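# Find the slack control line and latch its clutch open

## Task

Five control lines run into a grey console, and inside it one of them has come free so that nothing tensions it; it cannot be identified by eye, only by handling the lines. Identify that line and use its red lever to open its clutch fully, so that the clutch remains open without any help. The task fails if any other clutch's lever is lifted high enough to open it, or close to that, even briefly as a test, or if any other line is allowed to feed into the console. The result must hold on its own: if only the robot is keeping it in place at the end, it is not done. Finish by releasing everything and moving the grippers away. Nothing may be knocked or placed off the table.

## Robot and tools

ROBOT. Two 7-joint arms, left_arm and right_arm, each ending in a parallel two-finger gripper with a wrist camera (cam_left_wrist and cam_right_wrist, both 672x504). The names are just labels and say nothing about image sides. The fingers point along the gripper's +z axis and close along its y axis. end_effector_position is the spot between the pads when closed; closed fingertips extend about 19 mm past it, fully open ones about 6 mm. Closing pushes the tips roughly 13 mm further out, so keep that margin above surfaces.

FRAME. Every position is in one scene frame, in metres: origin on the table top midway between the arms, +z up, +x out over the table, left_arm on the +y side. Orientations are quaternions written w first (qw, qx, qy, qz). Reported hand positions can be slightly off, worse at long reach. The mounting plates and the metal frame behind the arms are fixed obstacles.

THE ROW. Every motion command uses a row of 18 numbers covering both arms even if one stays still: left x, y, z, qw, qx, qy, qz, left gripper position, left gripper speed, then the same nine for the right arm. The xyz and quaternion are an absolute target pose for that gripper in the scene frame, not an offset. Gripper position runs -1 to 1: +1 is fully open (85 mm), 0 is about 41 mm, the pads touch near -0.8, and -1 closes until blocked (grip). Gripper speed runs -1 to 1 (about 20, 85, 150 mm/s at -1, 0, +1). A 0 in those two slots is a real command, so to leave a gripper alone resend its previous two numbers. An arm meant to stay put should get its exact last reported pose every time. Optionally 14 more numbers (0 to 1) follow: per-joint stiffness scales, left arm's seven then right arm's seven, lasting until changed.

TOOLS.
execute_actions(actions): a list of actions; each action is up to 15 rows, one per 1/30 s step, and a short table repeats its final row to fill 15 steps. An empty list just reports state and images. Any target more than 0.6 m from the gripper's current position along any of its axes gets the action refused; if the first action is malformed or fails that check, nothing in the call runs.
move(target, speed, blocking): target is one 18-number row as above (absolute poses). The grippers travel in straight lines and arrive together; speed is the top path speed in m/s, 0.002 to 0.5 (default 0.25), with rotation capped at twice that in rad/s. Paths last 0.5 to 10 s and stop there even if short. Finger numbers are sent at the start. Motion does not avoid obstacles or the other arm; grippers may lag, wander or overshoot speed near full stretch. Faster contact and targets deeper past contact push harder. With blocking=false you get a result after 0.5 s while it runs; use wait(0) to check, and no other motion is accepted until it ends or you call stop.
wait(seconds): 0 to 10; the robot keeps its last command; returns early if a running move ends.
stop(): brakes a running move; fingers keep going; fast arms need braking room.
zoom_image(camera, region): region [x0, y0, x1, y1] in pixels of that camera's latest image, at most 504x504, origin top-left.
finished_scene(scene): ends the current scene (give its number); irreversible, and the result reports success.

CONTROL DETAILS. Each step the commanded pose is clipped to within 70 mm and 16 degrees of the measured pose, and position beats orientation if both can't be met. After an action the arm goes no further than its last clipped pose, so long moves need further commands. Elbows stop just short of straight. Resend the same quaternion every row to hold orientation rather than copying a drifted reported one. The robot keeps executing your last command while you are thinking.

RESULTS. The state line lists each gripper's position and quaternion. "Hand target" is the pose the controller is currently driving toward. position_measured_pct is about 50 - 50*position: 0 fully open; stopping below about 90 short of the requested value means something is held or blocking; around 90 means the pads closed on nothing or something tiny. A move adds a "move:" line: done, off_target, moving, held (a check blocked the last step) or fault, plus limits: paced (pose clipped) or held (some steps blocked; the arm may then jump faster than speed), and each gripper's distance to its target. "pose unreachable" means the clearance check altered or blocked that arm's command; "too close" counts a plate and its half of the frame as part of the arm.

GRIPPING. Grip with -1 and keep sending it. For a gentle grip open first, then close to slightly narrower than the object. Release by sending something wider than the object. Fingers may re-close by themselves if the object slips or yields.

AVOID. Contact torque reaching a joint's load limit (49.6 N m for waist, shoulder, upper arm roll, elbow; 31.2 for forearm roll, wrist pitch, wrist roll; held weight counts) stops that arm for 10 s and drops the rest of the call. Sustained holding heats motors: a MOTOR HOT warning from 60 °C, and at 75 °C an OVER-TEMPERATURE FAULT lets the arm sag. Do not collide or push the arms against each other, slam, drop things, or push anything off the table. For this task, probe lines gently to find the slack one, and never lift another clutch's lever toward open.

Each tool is called by a JSON object that holds its "name" and its "arguments", one argument or row to a line.

## Session

I'll start by looking at the current state.

{"name": "execute_actions", "arguments": {
  "actions": []
}}

Scene clock: 0.00 s.
left_arm: end_effector_position=(+0.3748, +0.2571, +0.3294) position_measured_pct=0.0 end_effector_quat_wxyz=(-0.121, +0.740, +0.473, -0.463) | right_arm: end_effector_position=(+0.4961, -0.1612, +0.3201) position_measured_pct=0.0 end_effector_quat_wxyz=(+0.312, +0.452, +0.827, +0.117)
Joint positions: left_arm=[-0.59   0.984  0.539  1.424 -0.307  1.667 -0.322] | right_arm=[-1.265  0.9    0.774  2.202 -0.427 -0.305  0.3  ]
Joint velocities: left_arm=[ 0.002 -0.     0.001 -0.001 -0.002 -0.001 -0.   ] | right_arm=[-0.002 -0.002 -0.    -0.001 -0.     0.     0.   ]
Hand target (left_arm): +0.375, +0.257, +0.329; -0.121, +0.740, +0.473, -0.463
Hand target (right_arm): +0.496, -0.161, +0.320; +0.312, +0.452, +0.827, +0.117
Joint stiffness scale: left_arm=[1. 1. 1. 1. 1. 1. 1.] | right_arm=[1. 1. 1. 1. 1. 1. 1.]

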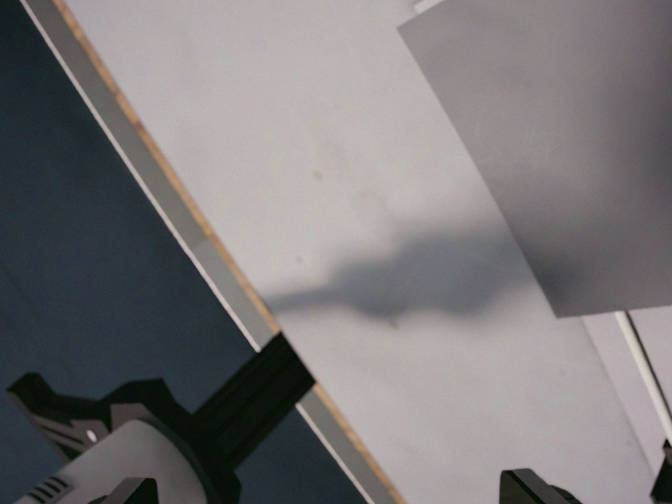

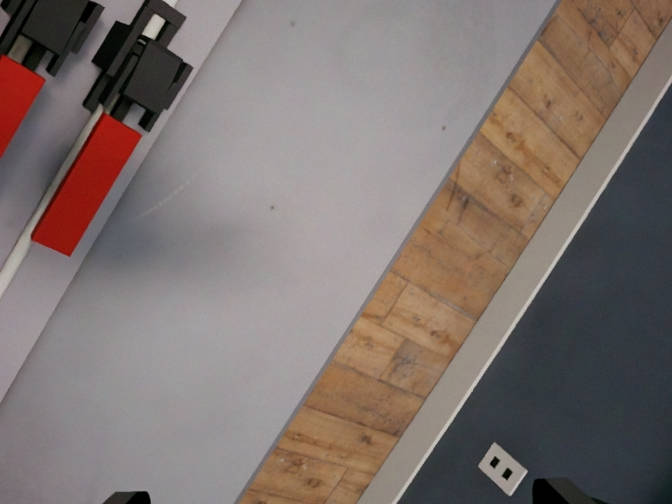

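{"name": "move", "arguments": {
  "target": [0.40,0.25,0.55,0,0.7071,0.7071,0,1,0, 0.45,-0.17,0.55,0,0.7071,0.7071,0,1,0],
  "speed": 0.3
}}

Scene clock: 9.23 s.
left_arm: end_effector_position=(+0.3993, +0.2513, +0.5491) position_measured_pct=0.0 end_effector_quat_wxyz=(-0.007, +0.714, +0.701, +0.000) | right_arm: end_effector_position=(+0.4497, -0.1718, +0.5497) position_measured_pct=0.0 end_effector_quat_wxyz=(+0.004, +0.703, +0.711, -0.003)
Joint positions: left_arm=[-0.748 -0.118  0.592  1.885 -0.079  1.195 -0.12 ] | right_arm=[-1.343  0.628  1.301  1.456 -0.429  1.371  0.035]
Joint velocities: left_arm=[ 0.001 -0.009  0.    -0.001  0.001  0.001 -0.   ] | right_arm=[ 0.006  0.    -0.001 -0.002  0.     0.002 -0.   ]
Hand target (left_arm): +0.400, +0.250, +0.549; -0.003, +0.707, +0.707, +0.001
Hand target (right_arm): +0.450, -0.170, +0.551; +0.000, +0.707, +0.707, -0.000
Off the commanded pose (left_arm): 0.002 m, 1 deg.
Off the commanded pose (right_arm): 0.002 m, 1 deg.
Joint stiffness scale: left_arm=[1. 1. 1. 1. 1. 1. 1.] | right_arm=[1. 1. 1. 1. 1. 1. 1.]
move: done

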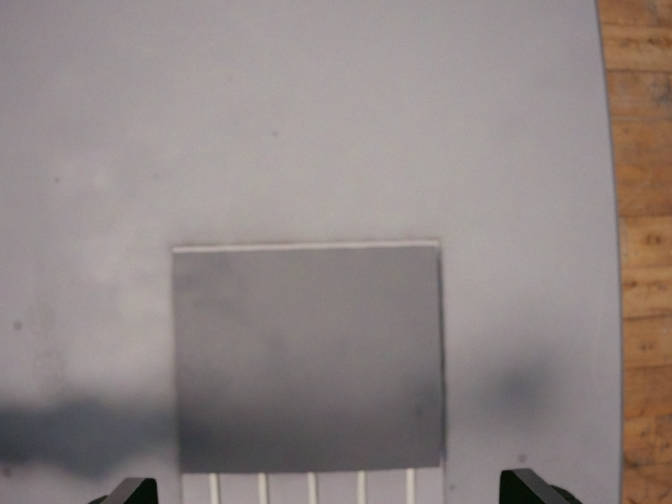

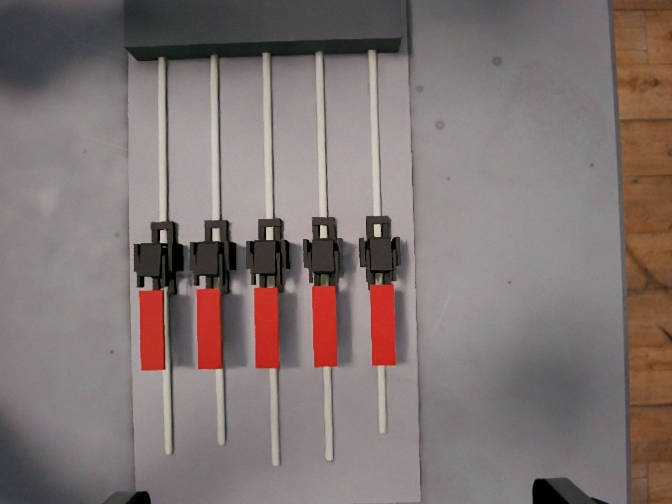

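{"name": "zoom_image", "arguments": {
  "camera": "cam_right_wrist",
  "region": [120, 200, 420, 480]
}}

{"name": "zoom_image", "arguments": {
  "camera": "cam_right_wrist",
  "region": [120, 0, 420, 260]
}}

Region (120, 200, 420, 480) of cam_right_wrist's 672x504 image, scaled by 1.680; it fills the top 470 rows of this view, and the rest is white.

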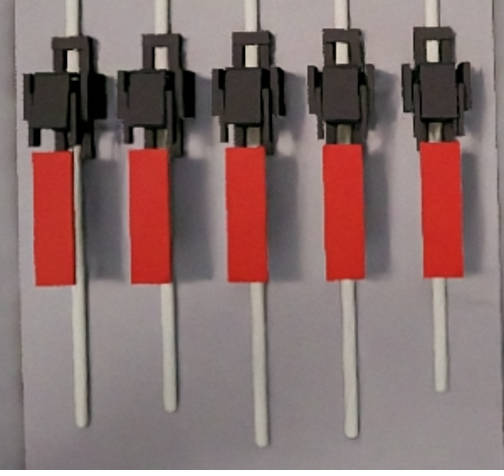

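Region (120, 0, 420, 260) of cam_right_wrist's 672x504 image, scaled by 1.680; it fills the top 437 rows of this view, and the rest is white.

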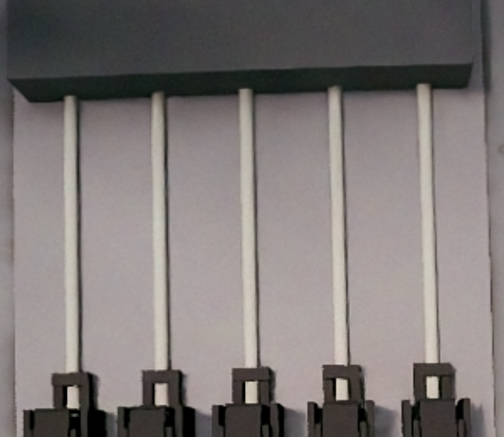

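{"name": "move", "arguments": {
  "target": [0.38,0.24,0.27,0.2706,0.6533,0.6533,-0.2706,1,0, 0.38,-0.17,0.30,0,0.7071,0.7071,0,1,0],
  "speed": 0.3
}}

Scene clock: 29.33 s.
left_arm: end_effector_position=(+0.3791, +0.2382, +0.2713) position_measured_pct=0.0 end_effector_quat_wxyz=(+0.271, +0.654, +0.652, -0.270) | right_arm: end_effector_position=(+0.3808, -0.1683, +0.3015) position_measured_pct=0.0 end_effector_quat_wxyz=(-0.001, +0.707, +0.707, +0.001)
Joint positions: left_arm=[-1.021  0.776  0.345  2.046  0.473  0.749 -1.178] | right_arm=[-1.165  0.812  0.904  2.013 -0.752  0.618  0.273]
Joint velocities: left_arm=[-0.007  0.012  0.009 -0.     0.001 -0.002 -0.   ] | right_arm=[ 0.008 -0.001 -0.006  0.     0.    -0.002  0.   ]
Hand target (left_arm): +0.380, +0.238, +0.271; +0.274, +0.654, +0.652, -0.270
Hand target (right_arm): +0.380, -0.170, +0.300; -0.000, +0.707, +0.707, +0.000
Off the commanded pose (left_arm): 0.002 m, 0 deg.
Off the commanded pose (right_arm): 0.002 m, 0 deg.
Joint stiffness scale: left_arm=[1. 1. 1. 1. 1. 1. 1.] | right_arm=[1. 1. 1. 1. 1. 1. 1.]
move: done

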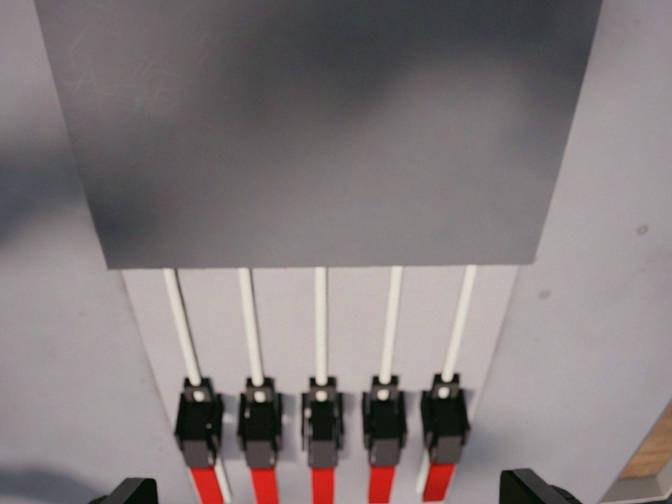

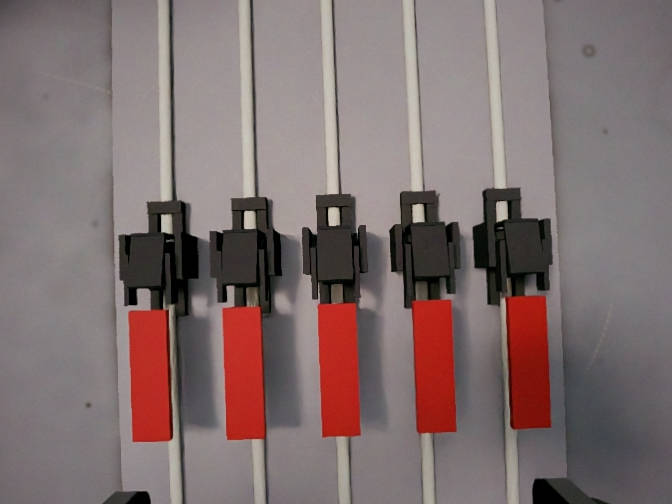

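{"name": "zoom_image", "arguments": {
  "camera": "cam_left_wrist",
  "region": [160, 340, 360, 504]
}}

{"name": "zoom_image", "arguments": {
  "camera": "cam_right_wrist",
  "region": [100, 180, 300, 340]
}}

Region (160, 340, 360, 504) of cam_left_wrist's 672x504 image, scaled by 2.520; it fills the top 413 rows of this view, and the rest is white.

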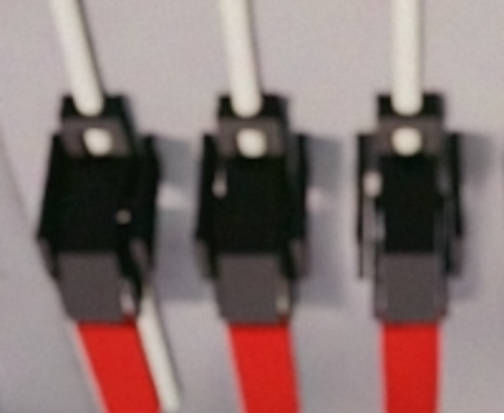

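Region (100, 180, 300, 340) of cam_right_wrist's 672x504 image, scaled by 2.520; it fills the top 403 rows of this view, and the rest is white.

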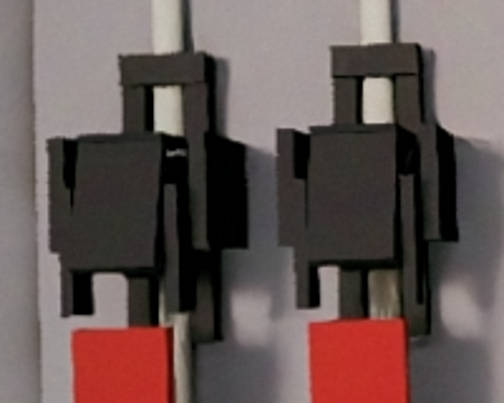

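{"name": "move", "arguments": {
  "target": [0.38,0.24,0.27,0.2706,0.6533,0.6533,-0.2706,1,0, 0.16,-0.19,0.14,0.3536,0.6124,0.6124,0.3536,1,0],
  "speed": 0.3
}}

Scene clock: 45.80 s.
left_arm: end_effector_position=(+0.3808, +0.2398, +0.2705) position_measured_pct=0.0 end_effector_quat_wxyz=(+0.271, +0.654, +0.653, -0.268) | right_arm: end_effector_position=(+0.1950, -0.1858, +0.1705) position_measured_pct=0.0 end_effector_quat_wxyz=(+0.288, +0.696, +0.625, +0.205)
Joint positions: left_arm=[-1.022  0.777  0.346  2.042  0.473  0.749 -1.178] | right_arm=[-1.477  1.622 -0.239  2.548 -1.234 -1.259 -0.855]
Joint velocities: left_arm=[-0.    -0.    -0.    -0.001  0.    -0.001 -0.   ] | right_arm=[ 0.003 -0.007 -0.    -0.002  0.     0.001 -0.001]
Hand target (left_arm): +0.380, +0.240, +0.270; +0.271, +0.653, +0.653, -0.271
Hand target (right_arm): +0.195, -0.186, +0.171; +0.287, +0.694, +0.629, +0.202
Off the commanded pose (left_arm): 0.001 m, 0 deg.
Off the commanded pose (right_arm): 0.047 m, 21 deg; orientation clipped at the last step of the last action.
Joint stiffness scale: left_arm=[1. 1. 1. 1. 1. 1. 1.] | right_arm=[1. 1. 1. 1. 1. 1. 1.]
move: held (right_arm); limits=paced,held; held on 11 of 65 steps (right_arm), including the last (right_arm)
pose unreachable (right arm): on one or more control steps of this call, first in action 0 (counted from 0), this arm could not follow its commanded pose, so it was not sent that pose on those steps. On the call's last step it was still not sent that pose. It may still have moved: this result reports where it is.
cause: the commanded pose would bring two parts of the arm too close to each other (joints 1 (waist) to 6 (wrist pitch) lie between them).

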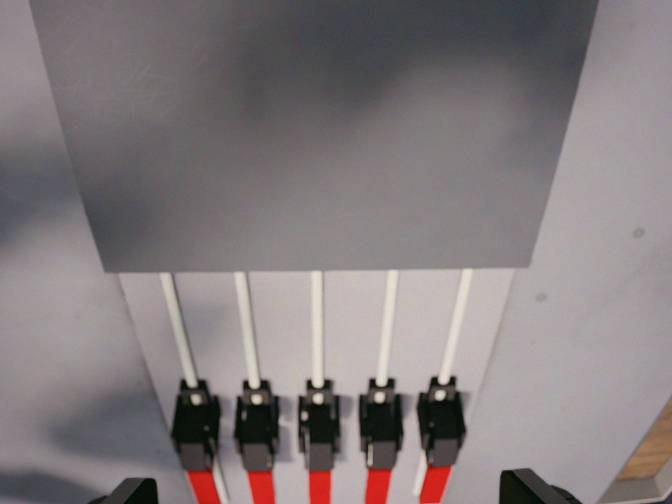

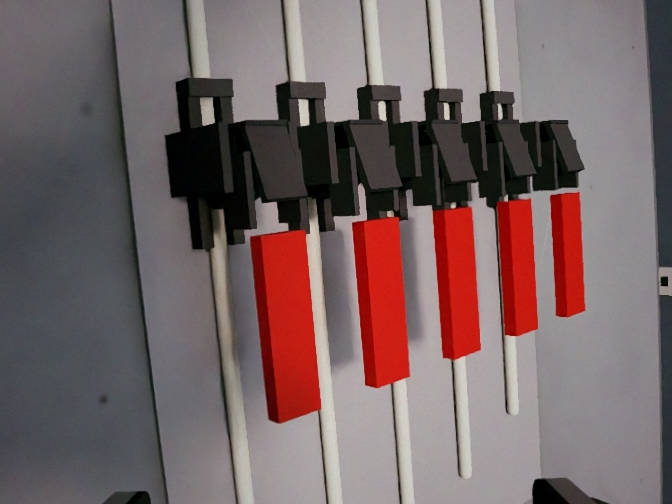

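{"name": "zoom_image", "arguments": {
  "camera": "cam_right_wrist",
  "region": [150, 60, 420, 300]
}}

Region (150, 60, 420, 300) of cam_right_wrist's 672x504 image, scaled by 1.867.

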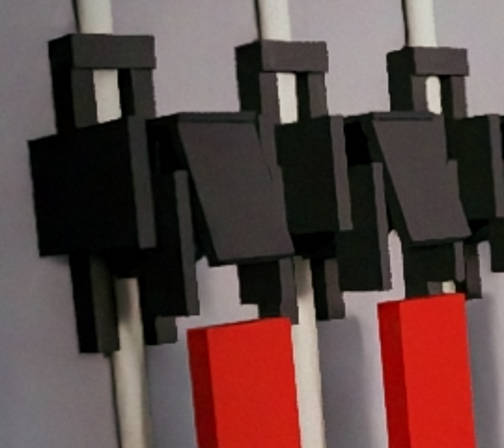

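{"name": "move", "arguments": {
  "target": [0.38,0.30,0.33,0.2706,0.6533,0.6533,-0.2706,1,0, 0.2985,0.0,0.16,0,0.7071,0.7071,0,1,0],
  "speed": 0.2
}}

Scene clock: 62.93 s.
left_arm: end_effector_position=(+0.3811, +0.2986, +0.3287) position_measured_pct=0.0 end_effector_quat_wxyz=(+0.273, +0.653, +0.653, -0.270) | right_arm: end_effector_position=(+0.2981, +0.0009, +0.1615) position_measured_pct=0.0 end_effector_quat_wxyz=(-0.001, +0.706, +0.708, +0.001)
Joint positions: left_arm=[-1.045  0.642  0.235  1.918  0.448  1.042 -1.178] | right_arm=[-1.339  1.178  0.592  1.892 -1.038  0.399  0.05 ]
Joint velocities: left_arm=[-0.001 -0.001 -0.002  0.     0.     0.001  0.   ] | right_arm=[-0.012  0.011  0.009 -0.002 -0.     0.008 -0.   ]
Hand target (left_arm): +0.380, +0.300, +0.330; +0.270, +0.653, +0.653, -0.271
Hand target (right_arm): +0.298, +0.002, +0.161; -0.001, +0.706, +0.708, -0.000
Off the commanded pose (left_arm): 0.002 m, 0 deg.
Off the commanded pose (right_arm): 0.002 m, 0 deg.
Joint stiffness scale: left_arm=[1. 1. 1. 1. 1. 1. 1.] | right_arm=[1. 1. 1. 1. 1. 1. 1.]
move: done

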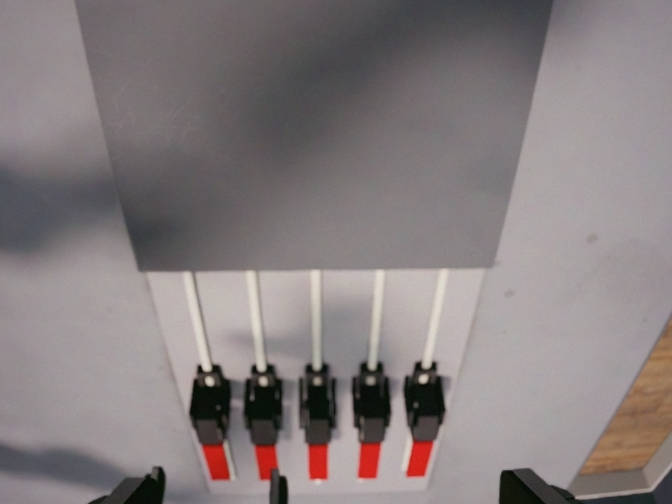

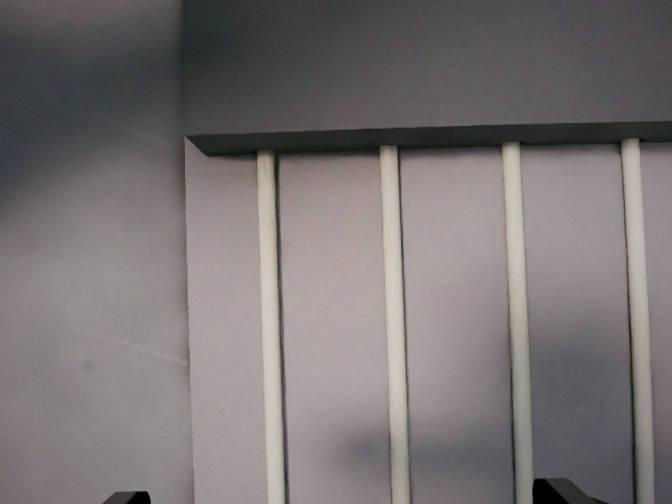

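{"name": "move", "arguments": {
  "target": [0.38,0.30,0.33,0.2706,0.6533,0.6533,-0.2706,1,0, 0.2985,0.01,0.045,0,0.7071,0.7071,0,1,0],
  "speed": 0.15
}}

Scene clock: 74.57 s.
left_arm: end_effector_position=(+0.3812, +0.2988, +0.3289) position_measured_pct=0.0 end_effector_quat_wxyz=(+0.273, +0.653, +0.653, -0.270) | right_arm: end_effector_position=(+0.2974, +0.0096, +0.0465) position_measured_pct=0.0 end_effector_quat_wxyz=(-0.001, +0.708, +0.706, -0.001)
Joint positions: left_arm=[-1.045  0.641  0.235  1.918  0.448  1.042 -1.178] | right_arm=[-1.186  1.399  0.403  1.734 -1.114  0.223  0.115]
Joint velocities: left_arm=[ 0.001 -0.    -0.     0.001  0.001 -0.002 -0.   ] | right_arm=[ 0.002  0.002  0.001 -0.001  0.001 -0.     0.001]
Hand target (left_arm): +0.380, +0.300, +0.330; +0.271, +0.653, +0.653, -0.271
Hand target (right_arm): +0.299, +0.010, +0.045; -0.000, +0.707, +0.707, +0.000
Off the commanded pose (left_arm): 0.002 m, 0 deg.
Off the commanded pose (right_arm): 0.002 m, 0 deg.
Joint stiffness scale: left_arm=[1. 1. 1. 1. 1. 1. 1.] | right_arm=[1. 1. 1. 1. 1. 1. 1.]
move: done

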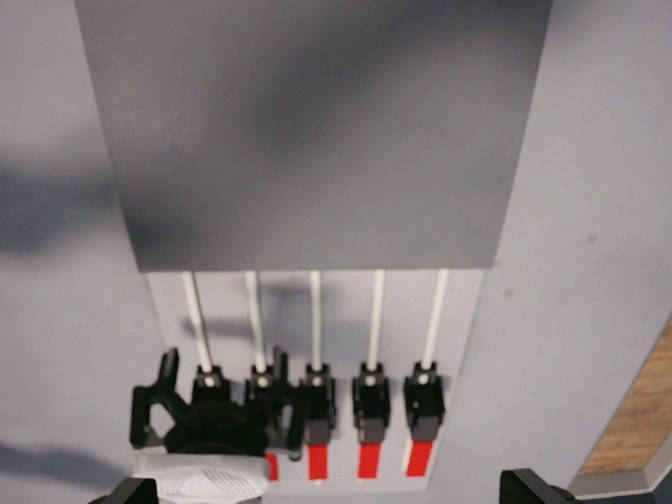

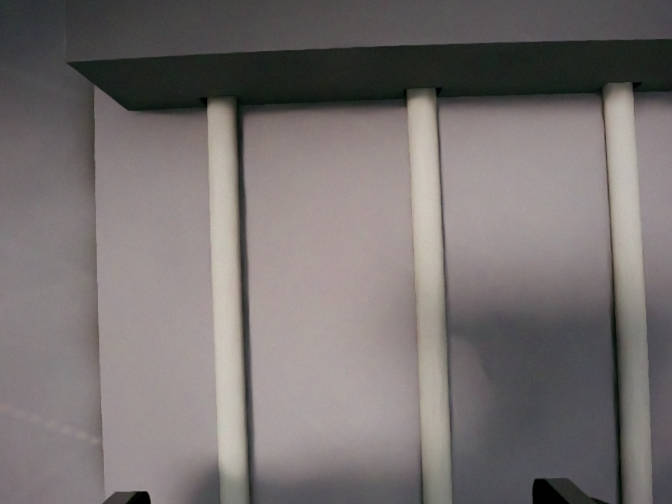

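{"name": "move", "arguments": {
  "target": [0.38,0.30,0.33,0.2706,0.6533,0.6533,-0.2706,1,0, 0.2985,0.01,0.017,0,0.7071,0.7071,0,1,0],
  "speed": 0.05
}}

Scene clock: 80.10 s.
left_arm: end_effector_position=(+0.3812, +0.2988, +0.3289) position_measured_pct=0.0 end_effector_quat_wxyz=(+0.273, +0.653, +0.653, -0.270) | right_arm: end_effector_position=(+0.2975, +0.0096, +0.0184) position_measured_pct=0.0 end_effector_quat_wxyz=(-0.001, +0.710, +0.704, -0.001)
Joint positions: left_arm=[-1.045  0.641  0.235  1.918  0.448  1.042 -1.178] | right_arm=[-1.149  1.455  0.366  1.687 -1.114  0.185  0.118]
Joint velocities: left_arm=[ 0.001 -0.    -0.     0.    -0.001 -0.     0.   ] | right_arm=[ 0.001  0.003 -0.001 -0.     0.001  0.001 -0.   ]
Hand target (left_arm): +0.380, +0.300, +0.330; +0.271, +0.653, +0.653, -0.271
Hand target (right_arm): +0.299, +0.010, +0.017; +0.000, +0.707, +0.707, -0.000
Off the commanded pose (left_arm): 0.002 m, 0 deg.
Off the commanded pose (right_arm): 0.002 m, 1 deg.
Joint stiffness scale: left_arm=[1. 1. 1. 1. 1. 1. 1.] | right_arm=[1. 1. 1. 1. 1. 1. 1.]
move: done

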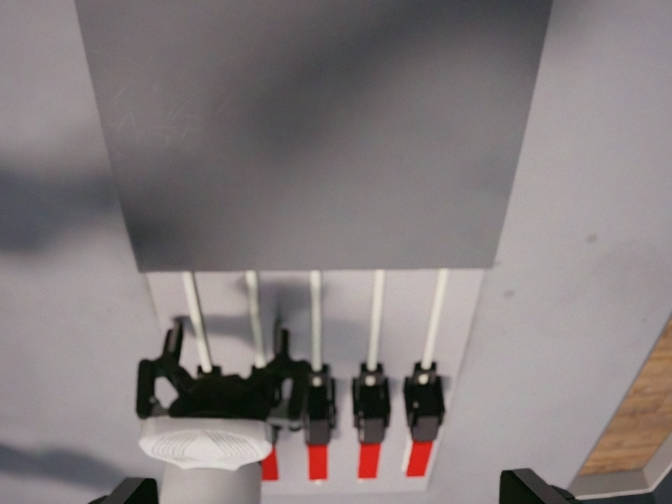

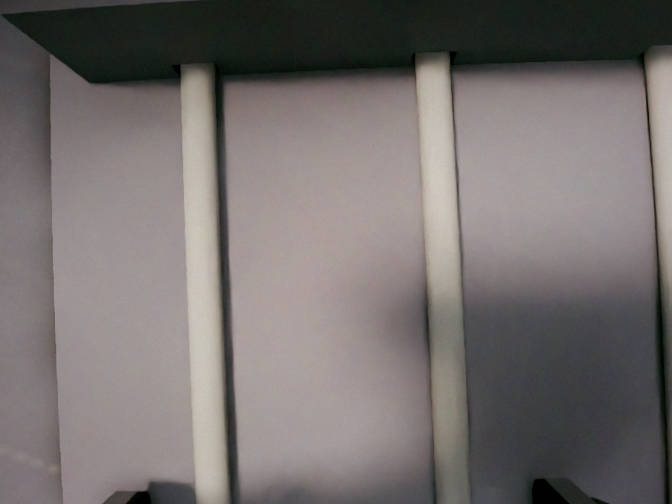

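{"name": "move", "arguments": {
  "target": [0.38,0.30,0.33,0.2706,0.6533,0.6533,-0.2706,1,0, 0.2985,0.01,0.008,0,0.7071,0.7071,0,1,0],
  "speed": 0.02
}}

Scene clock: 82.20 s.
left_arm: end_effector_position=(+0.3812, +0.2988, +0.3289) position_measured_pct=0.0 end_effector_quat_wxyz=(+0.273, +0.653, +0.653, -0.270) | right_arm: end_effector_position=(+0.2975, +0.0100, +0.0098) position_measured_pct=0.0 end_effector_quat_wxyz=(-0.001, +0.711, +0.703, -0.001)
Joint positions: left_arm=[-1.045  0.641  0.235  1.918  0.448  1.042 -1.178] | right_arm=[-1.139  1.472  0.357  1.671 -1.114  0.176  0.118]
Joint velocities: left_arm=[-0.    -0.     0.     0.     0.001  0.     0.   ] | right_arm=[ 0.002  0.    -0.    -0.001  0.    -0.     0.001]
Hand target (left_arm): +0.380, +0.300, +0.330; +0.271, +0.653, +0.653, -0.271
Hand target (right_arm): +0.299, +0.010, +0.008; +0.000, +0.707, +0.707, -0.000
Off the commanded pose (left_arm): 0.002 m, 0 deg.
Off the commanded pose (right_arm): 0.002 m, 1 deg.
Joint stiffness scale: left_arm=[1. 1. 1. 1. 1. 1. 1.] | right_arm=[1. 1. 1. 1. 1. 1. 1.]
move: done

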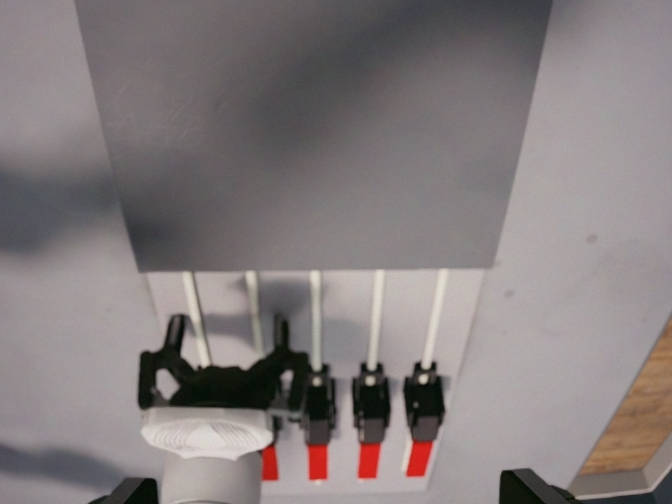

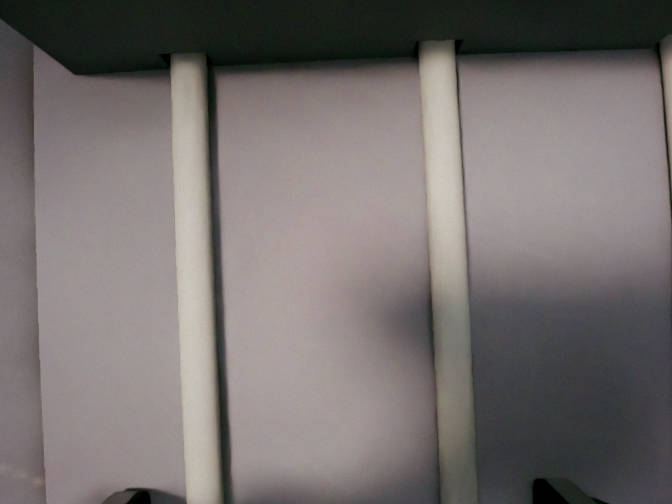

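{"name": "move", "arguments": {
  "target": [0.38,0.30,0.33,0.2706,0.6533,0.6533,-0.2706,1,0, 0.3265,0.01,0.008,0,0.7071,0.7071,0,1,0],
  "speed": 0.04
}}

Scene clock: 84.63 s.
left_arm: end_effector_position=(+0.3812, +0.2988, +0.3289) position_measured_pct=0.0 end_effector_quat_wxyz=(+0.273, +0.653, +0.653, -0.270) | right_arm: end_effector_position=(+0.3195, +0.0099, +0.0092) position_measured_pct=0.0 end_effector_quat_wxyz=(-0.005, +0.708, +0.706, -0.004)
Joint positions: left_arm=[-1.045  0.641  0.235  1.918  0.448  1.042 -1.178] | right_arm=[-1.141  1.491  0.434  1.614 -1.109  0.273  0.118]
Joint velocities: left_arm=[-0.     0.     0.     0.     0.002  0.    -0.   ] | right_arm=[-0.007  0.005  0.013 -0.006  0.     0.013 -0.001]
Hand target (left_arm): +0.380, +0.300, +0.330; +0.271, +0.653, +0.653, -0.271
Hand target (right_arm): +0.326, +0.010, +0.008; -0.000, +0.707, +0.707, +0.000
Off the commanded pose (left_arm): 0.002 m, 0 deg.
Off the commanded pose (right_arm): 0.007 m, 1 deg.
Joint stiffness scale: left_arm=[1. 1. 1. 1. 1. 1. 1.] | right_arm=[1. 1. 1. 1. 1. 1. 1.]
move: off_target (right_arm)

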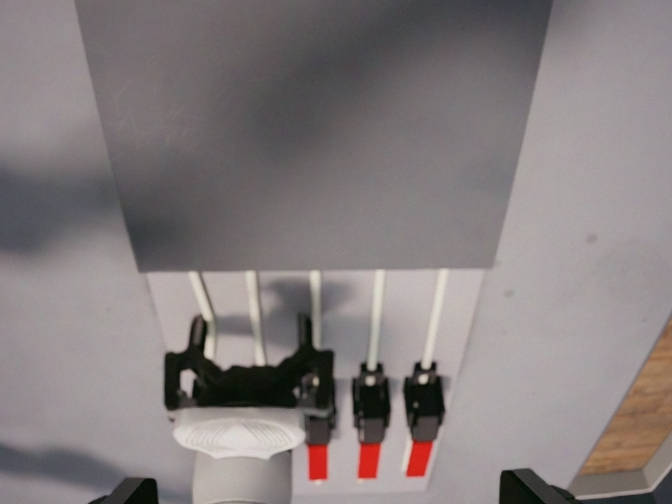

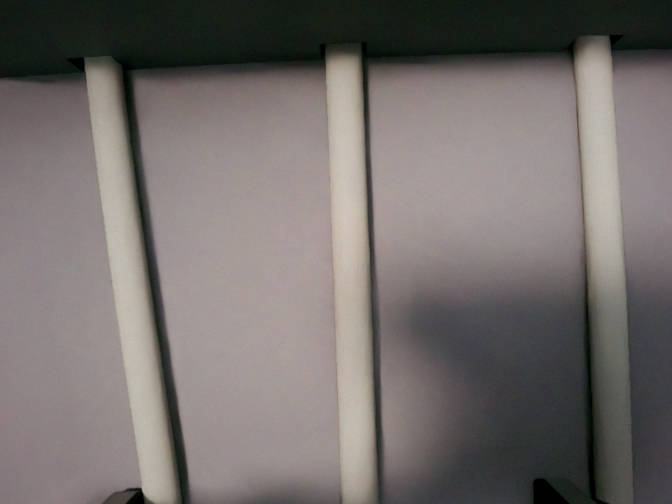

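{"name": "move", "arguments": {
  "target": [0.38,0.30,0.33,0.2706,0.6533,0.6533,-0.2706,1,0, 0.2655,0.01,0.008,0,0.7071,0.7071,0,1,0],
  "speed": 0.05
}}

Scene clock: 87.93 s.
left_arm: end_effector_position=(+0.3812, +0.2988, +0.3289) position_measured_pct=0.0 end_effector_quat_wxyz=(+0.273, +0.653, +0.653, -0.270) | right_arm: end_effector_position=(+0.2708, +0.0126, +0.0089) position_measured_pct=0.0 end_effector_quat_wxyz=(+0.002, +0.709, +0.705, +0.005)
Joint positions: left_arm=[-1.045  0.641  0.235  1.918  0.448  1.042 -1.178] | right_arm=[-1.124  1.458  0.248  1.728 -1.11   0.045  0.122]
Joint velocities: left_arm=[ 0.     0.    -0.     0.001  0.001  0.    -0.   ] | right_arm=[ 0.007 -0.003 -0.008  0.002  0.001 -0.007 -0.   ]
Hand target (left_arm): +0.380, +0.300, +0.330; +0.271, +0.653, +0.653, -0.271
Hand target (right_arm): +0.266, +0.010, +0.008; +0.000, +0.707, +0.707, -0.000
Off the commanded pose (left_arm): 0.002 m, 0 deg.
Off the commanded pose (right_arm): 0.006 m, 1 deg.
Joint stiffness scale: left_arm=[1. 1. 1. 1. 1. 1. 1.] | right_arm=[1. 1. 1. 1. 1. 1. 1.]
move: off_target (right_arm)

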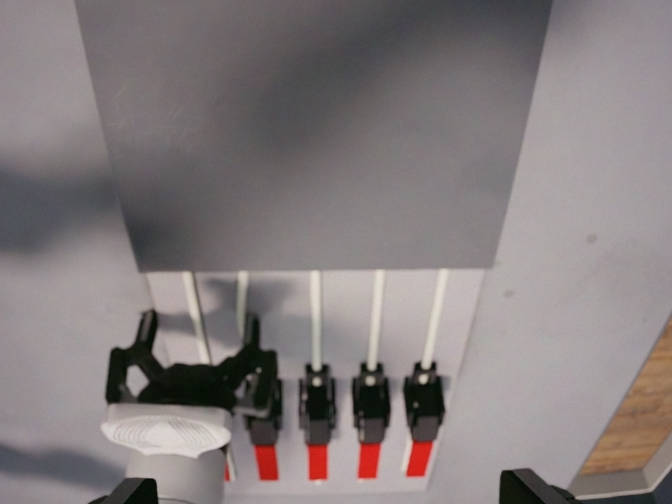

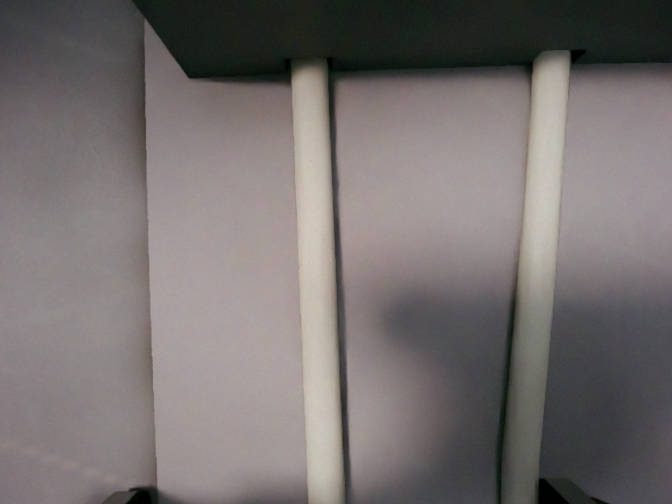

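{"name": "execute_actions", "arguments": {
  "actions": [
    [[0.38,0.30,0.33,0.2706,0.6533,0.6533,-0.2706,1,0,0.270,0.01,0.008,0,0.7071,0.7071,0,1,0],[0.38,0.30,0.33,0.2706,0.6533,0.6533,-0.2706,1,0,0.272,0.01,0.008,0,0.7071,0.7071,0,1,0],[0.38,0.30,0.33,0.2706,0.6533,0.6533,-0.2706,1,0,0.274,0.01,0.008,0,0.7071,0.7071,0,1,0],[0.38,0.30,0.33,0.2706,0.6533,0.6533,-0.2706,1,0,0.276,0.01,0.008,0,0.7071,0.7071,0,1,0],[0.38,0.30,0.33,0.2706,0.6533,0.6533,-0.2706,1,0,0.278,0.01,0.008,0,0.7071,0.7071,0,1,0],[0.38,0.30,0.33,0.2706,0.6533,0.6533,-0.2706,1,0,0.280,0.01,0.008,0,0.7071,0.7071,0,1,0],[0.38,0.30,0.33,0.2706,0.6533,0.6533,-0.2706,1,0,0.282,0.01,0.008,0,0.7071,0.7071,0,1,0],[0.38,0.30,0.33,0.2706,0.6533,0.6533,-0.2706,1,0,0.284,0.01,0.008,0,0.7071,0.7071,0,1,0],[0.38,0.30,0.33,0.2706,0.6533,0.6533,-0.2706,1,0,0.286,0.01,0.008,0,0.7071,0.7071,0,1,0],[0.38,0.30,0.33,0.2706,0.6533,0.6533,-0.2706,1,0,0.288,0.01,0.008,0,0.7071,0.7071,0,1,0],[0.38,0.30,0.33,0.2706,0.6533,0.6533,-0.2706,1,0,0.290,0.01,0.009,0,0.7071,0.7071,0,1,0],[0.38,0.30,0.33,0.2706,0.6533,0.6533,-0.2706,1,0,0.292,0.01,0.010,0,0.7071,0.7071,0,1,0],[0.38,0.30,0.33,0.2706,0.6533,0.6533,-0.2706,1,0,0.293,0.01,0.012,0,0.7071,0.7071,0,1,0],[0.38,0.30,0.33,0.2706,0.6533,0.6533,-0.2706,1,0,0.294,0.01,0.014,0,0.7071,0.7071,0,1,0],[0.38,0.30,0.33,0.2706,0.6533,0.6533,-0.2706,1,0,0.295,0.01,0.016,0,0.7071,0.7071,0,1,0]],
    [[0.38,0.30,0.33,0.2706,0.6533,0.6533,-0.2706,1,0,0.295,0.01,0.019,0,0.7071,0.7071,0,1,0],[0.38,0.30,0.33,0.2706,0.6533,0.6533,-0.2706,1,0,0.295,0.01,0.022,0,0.7071,0.7071,0,1,0],[0.38,0.30,0.33,0.2706,0.6533,0.6533,-0.2706,1,0,0.295,0.01,0.025,0,0.7071,0.7071,0,1,0],[0.38,0.30,0.33,0.2706,0.6533,0.6533,-0.2706,1,0,0.295,0.01,0.028,0,0.7071,0.7071,0,1,0],[0.38,0.30,0.33,0.2706,0.6533,0.6533,-0.2706,1,0,0.295,0.01,0.030,0,0.7071,0.7071,0,1,0],[0.38,0.30,0.33,0.2706,0.6533,0.6533,-0.2706,1,0,0.295,0.01,0.032,0,0.7071,0.7071,0,1,0]]
  ]
}}

{"name": "move", "arguments": {
  "target": [0.38,0.30,0.33,0.2706,0.6533,0.6533,-0.2706,1,0, 0.407,0.01,0.03,0,0.7071,0.7071,0,1,0],
  "speed": 0.15
}}

Scene clock: 96.40 s.
left_arm: end_effector_position=(+0.3812, +0.2988, +0.3289) position_measured_pct=0.0 end_effector_quat_wxyz=(+0.273, +0.653, +0.653, -0.270) | right_arm: end_effector_position=(+0.2961, +0.0102, +0.0303) position_measured_pct=0.0 end_effector_quat_wxyz=(+0.001, +0.706, +0.709, +0.001)
Joint positions: left_arm=[-1.045  0.641  0.235  1.918  0.448  1.042 -1.178] | right_arm=[-1.16   1.427  0.365  1.714 -1.107  0.179  0.122]
Joint velocities: left_arm=[ 0.    -0.     0.     0.001  0.    -0.001 -0.   ] | right_arm=[-0.01  -0.007  0.003  0.001 -0.001  0.004  0.   ]
Hand target (left_arm): +0.380, +0.300, +0.330; +0.271, +0.653, +0.653, -0.271
Hand target (right_arm): +0.295, +0.010, +0.032; -0.000, +0.707, +0.707, +0.000
Off the commanded pose (left_arm): 0.002 m, 0 deg.
Off the commanded pose (right_arm): 0.002 m, 0 deg.
Joint stiffness scale: left_arm=[1. 1. 1. 1. 1. 1. 1.] | right_arm=[1. 1. 1. 1. 1. 1. 1.]

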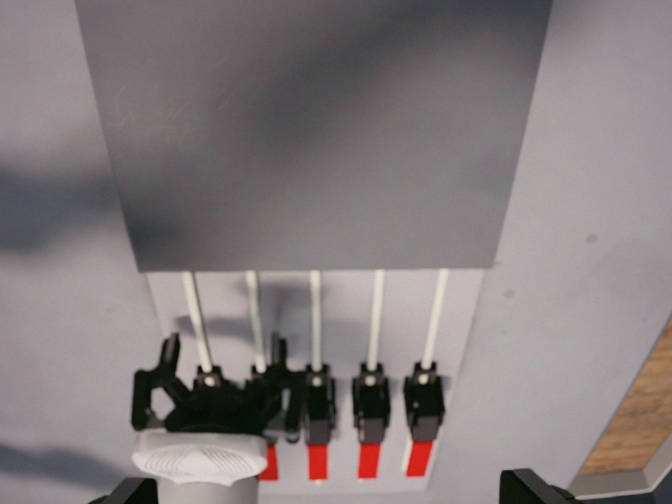

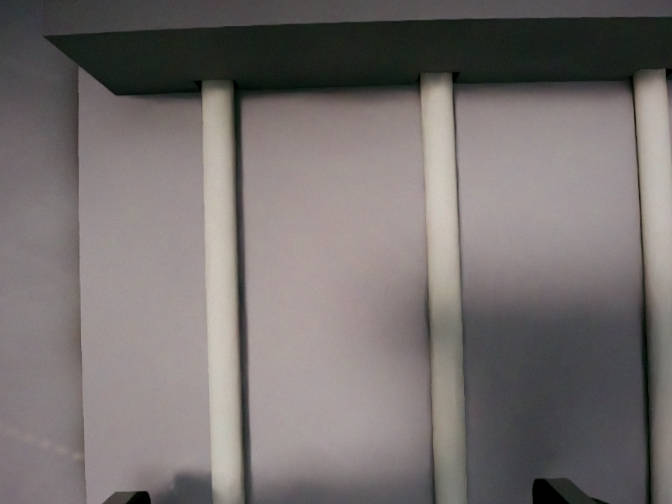

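Scene clock: 97.67 s.
left_arm: end_effector_position=(+0.3812, +0.2988, +0.3289) position_measured_pct=0.0 end_effector_quat_wxyz=(+0.273, +0.653, +0.653, -0.270) | right_arm: end_effector_position=(+0.4070, +0.0110, +0.0308) position_measured_pct=0.0 end_effector_quat_wxyz=(+0.000, +0.705, +0.709, +0.001)
Joint positions: left_arm=[-1.045  0.641  0.235  1.918  0.448  1.042 -1.178] | right_arm=[-1.109  1.509  0.63   1.427 -1.013  0.506  0.03 ]
Joint velocities: left_arm=[ 0.    -0.    -0.    -0.001  0.    -0.002 -0.   ] | right_arm=[0.    0.006 0.004 0.    0.001 0.004 0.   ]
Hand target (left_arm): +0.380, +0.300, +0.330; +0.271, +0.653, +0.653, -0.271
Hand target (right_arm): +0.407, +0.010, +0.030; +0.000, +0.707, +0.707, +0.000
Off the commanded pose (left_arm): 0.002 m, 0 deg.
Off the commanded pose (right_arm): 0.001 m, 0 deg.
Joint stiffness scale: left_arm=[1. 1. 1. 1. 1. 1. 1.] | right_arm=[1. 1. 1. 1. 1. 1. 1.]
move: done

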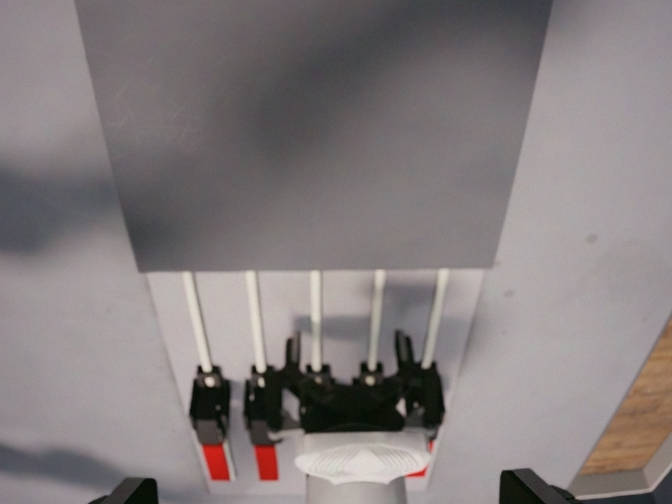

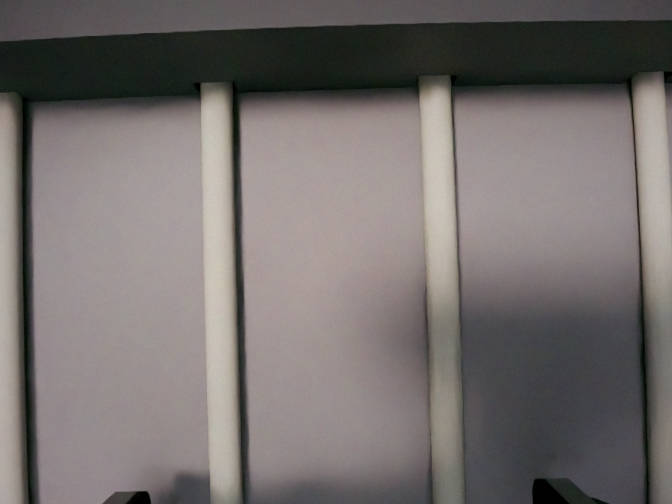

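{"name": "move", "arguments": {
  "target": [0.38,0.30,0.33,0.2706,0.6533,0.6533,-0.2706,1,0, 0.407,0.01,0.008,0,0.7071,0.7071,0,1,0],
  "speed": 0.04
}}

{"name": "move", "arguments": {
  "target": [0.38,0.30,0.33,0.2706,0.6533,0.6533,-0.2706,1,0, 0.433,0.01,0.008,0,0.7071,0.7071,0,1,0],
  "speed": 0.04
}}

Scene clock: 101.03 s.
left_arm: end_effector_position=(+0.3812, +0.2988, +0.3289) position_measured_pct=0.0 end_effector_quat_wxyz=(+0.273, +0.653, +0.653, -0.270) | right_arm: end_effector_position=(+0.4061, +0.0088, +0.0100) position_measured_pct=0.0 end_effector_quat_wxyz=(+0.000, +0.703, +0.712, -0.002)
Joint positions: left_arm=[-1.045  0.641  0.235  1.918  0.448  1.042 -1.178] | right_arm=[-1.092  1.552  0.622  1.389 -1.014  0.501  0.03 ]
Joint velocities: left_arm=[-0.001  0.     0.001  0.002  0.002 -0.001 -0.   ] | right_arm=[-0.001  0.001  0.001 -0.    -0.    -0.     0.001]
Hand target (left_arm): +0.380, +0.300, +0.330; +0.271, +0.653, +0.653, -0.271
Hand target (right_arm): +0.407, +0.010, +0.008; -0.000, +0.707, +0.707, -0.000
Off the commanded pose (left_arm): 0.002 m, 0 deg.
Off the commanded pose (right_arm): 0.002 m, 1 deg.
Joint stiffness scale: left_arm=[1. 1. 1. 1. 1. 1. 1.] | right_arm=[1. 1. 1. 1. 1. 1. 1.]
move: done

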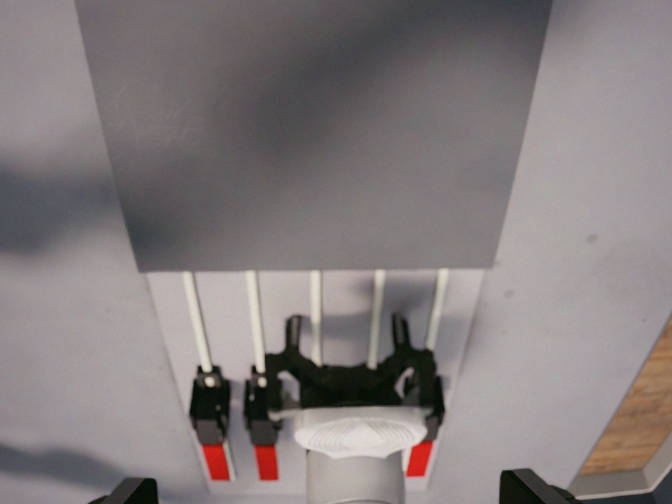

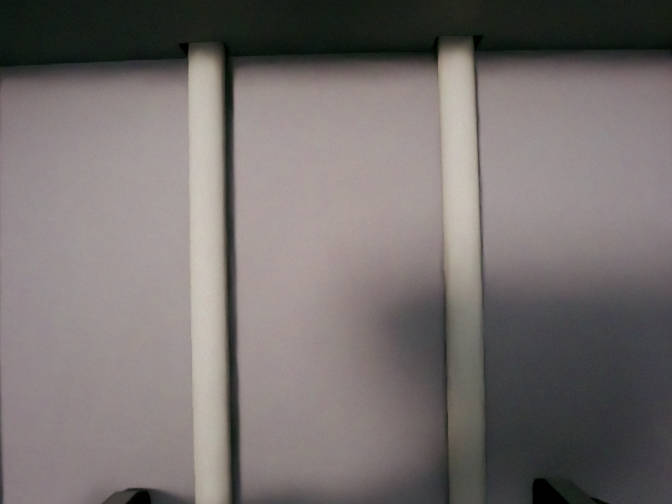

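Scene clock: 101.97 s.
left_arm: end_effector_position=(+0.3812, +0.2988, +0.3289) position_measured_pct=0.0 end_effector_quat_wxyz=(+0.273, +0.653, +0.653, -0.270) | right_arm: end_effector_position=(+0.4318, +0.0123, +0.0099) position_measured_pct=0.0 end_effector_quat_wxyz=(-0.001, +0.705, +0.709, +0.001)
Joint positions: left_arm=[-1.045  0.641  0.235  1.918  0.448  1.042 -1.178] | right_arm=[-1.07   1.577  0.675  1.307 -1.014  0.568  0.008]
Joint velocities: left_arm=[ 0.     0.    -0.001  0.001  0.001  0.001 -0.   ] | right_arm=[ 0.001  0.005  0.008 -0.009 -0.     0.012  0.002]
Hand target (left_arm): +0.380, +0.300, +0.330; +0.271, +0.653, +0.653, -0.271
Hand target (right_arm): +0.433, +0.010, +0.008; +0.000, +0.707, +0.707, +0.000
Off the commanded pose (left_arm): 0.002 m, 0 deg.
Off the commanded pose (right_arm): 0.003 m, 0 deg.
Joint stiffness scale: left_arm=[1. 1. 1. 1. 1. 1. 1.] | right_arm=[1. 1. 1. 1. 1. 1. 1.]
move: done

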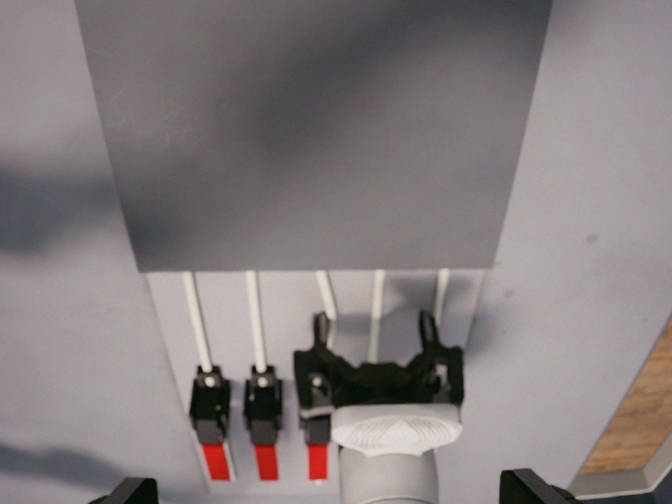

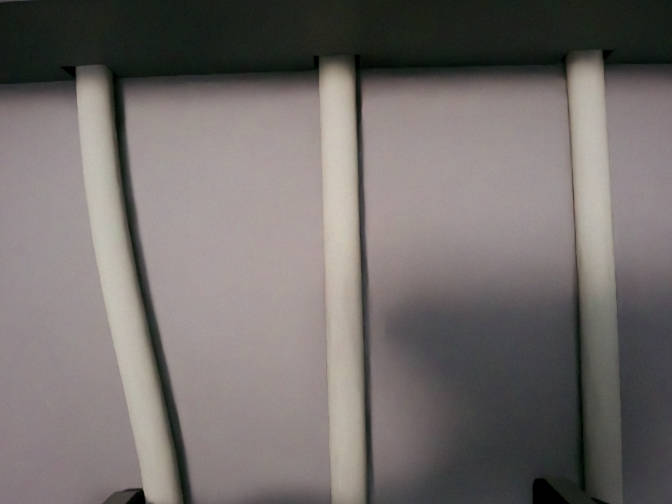

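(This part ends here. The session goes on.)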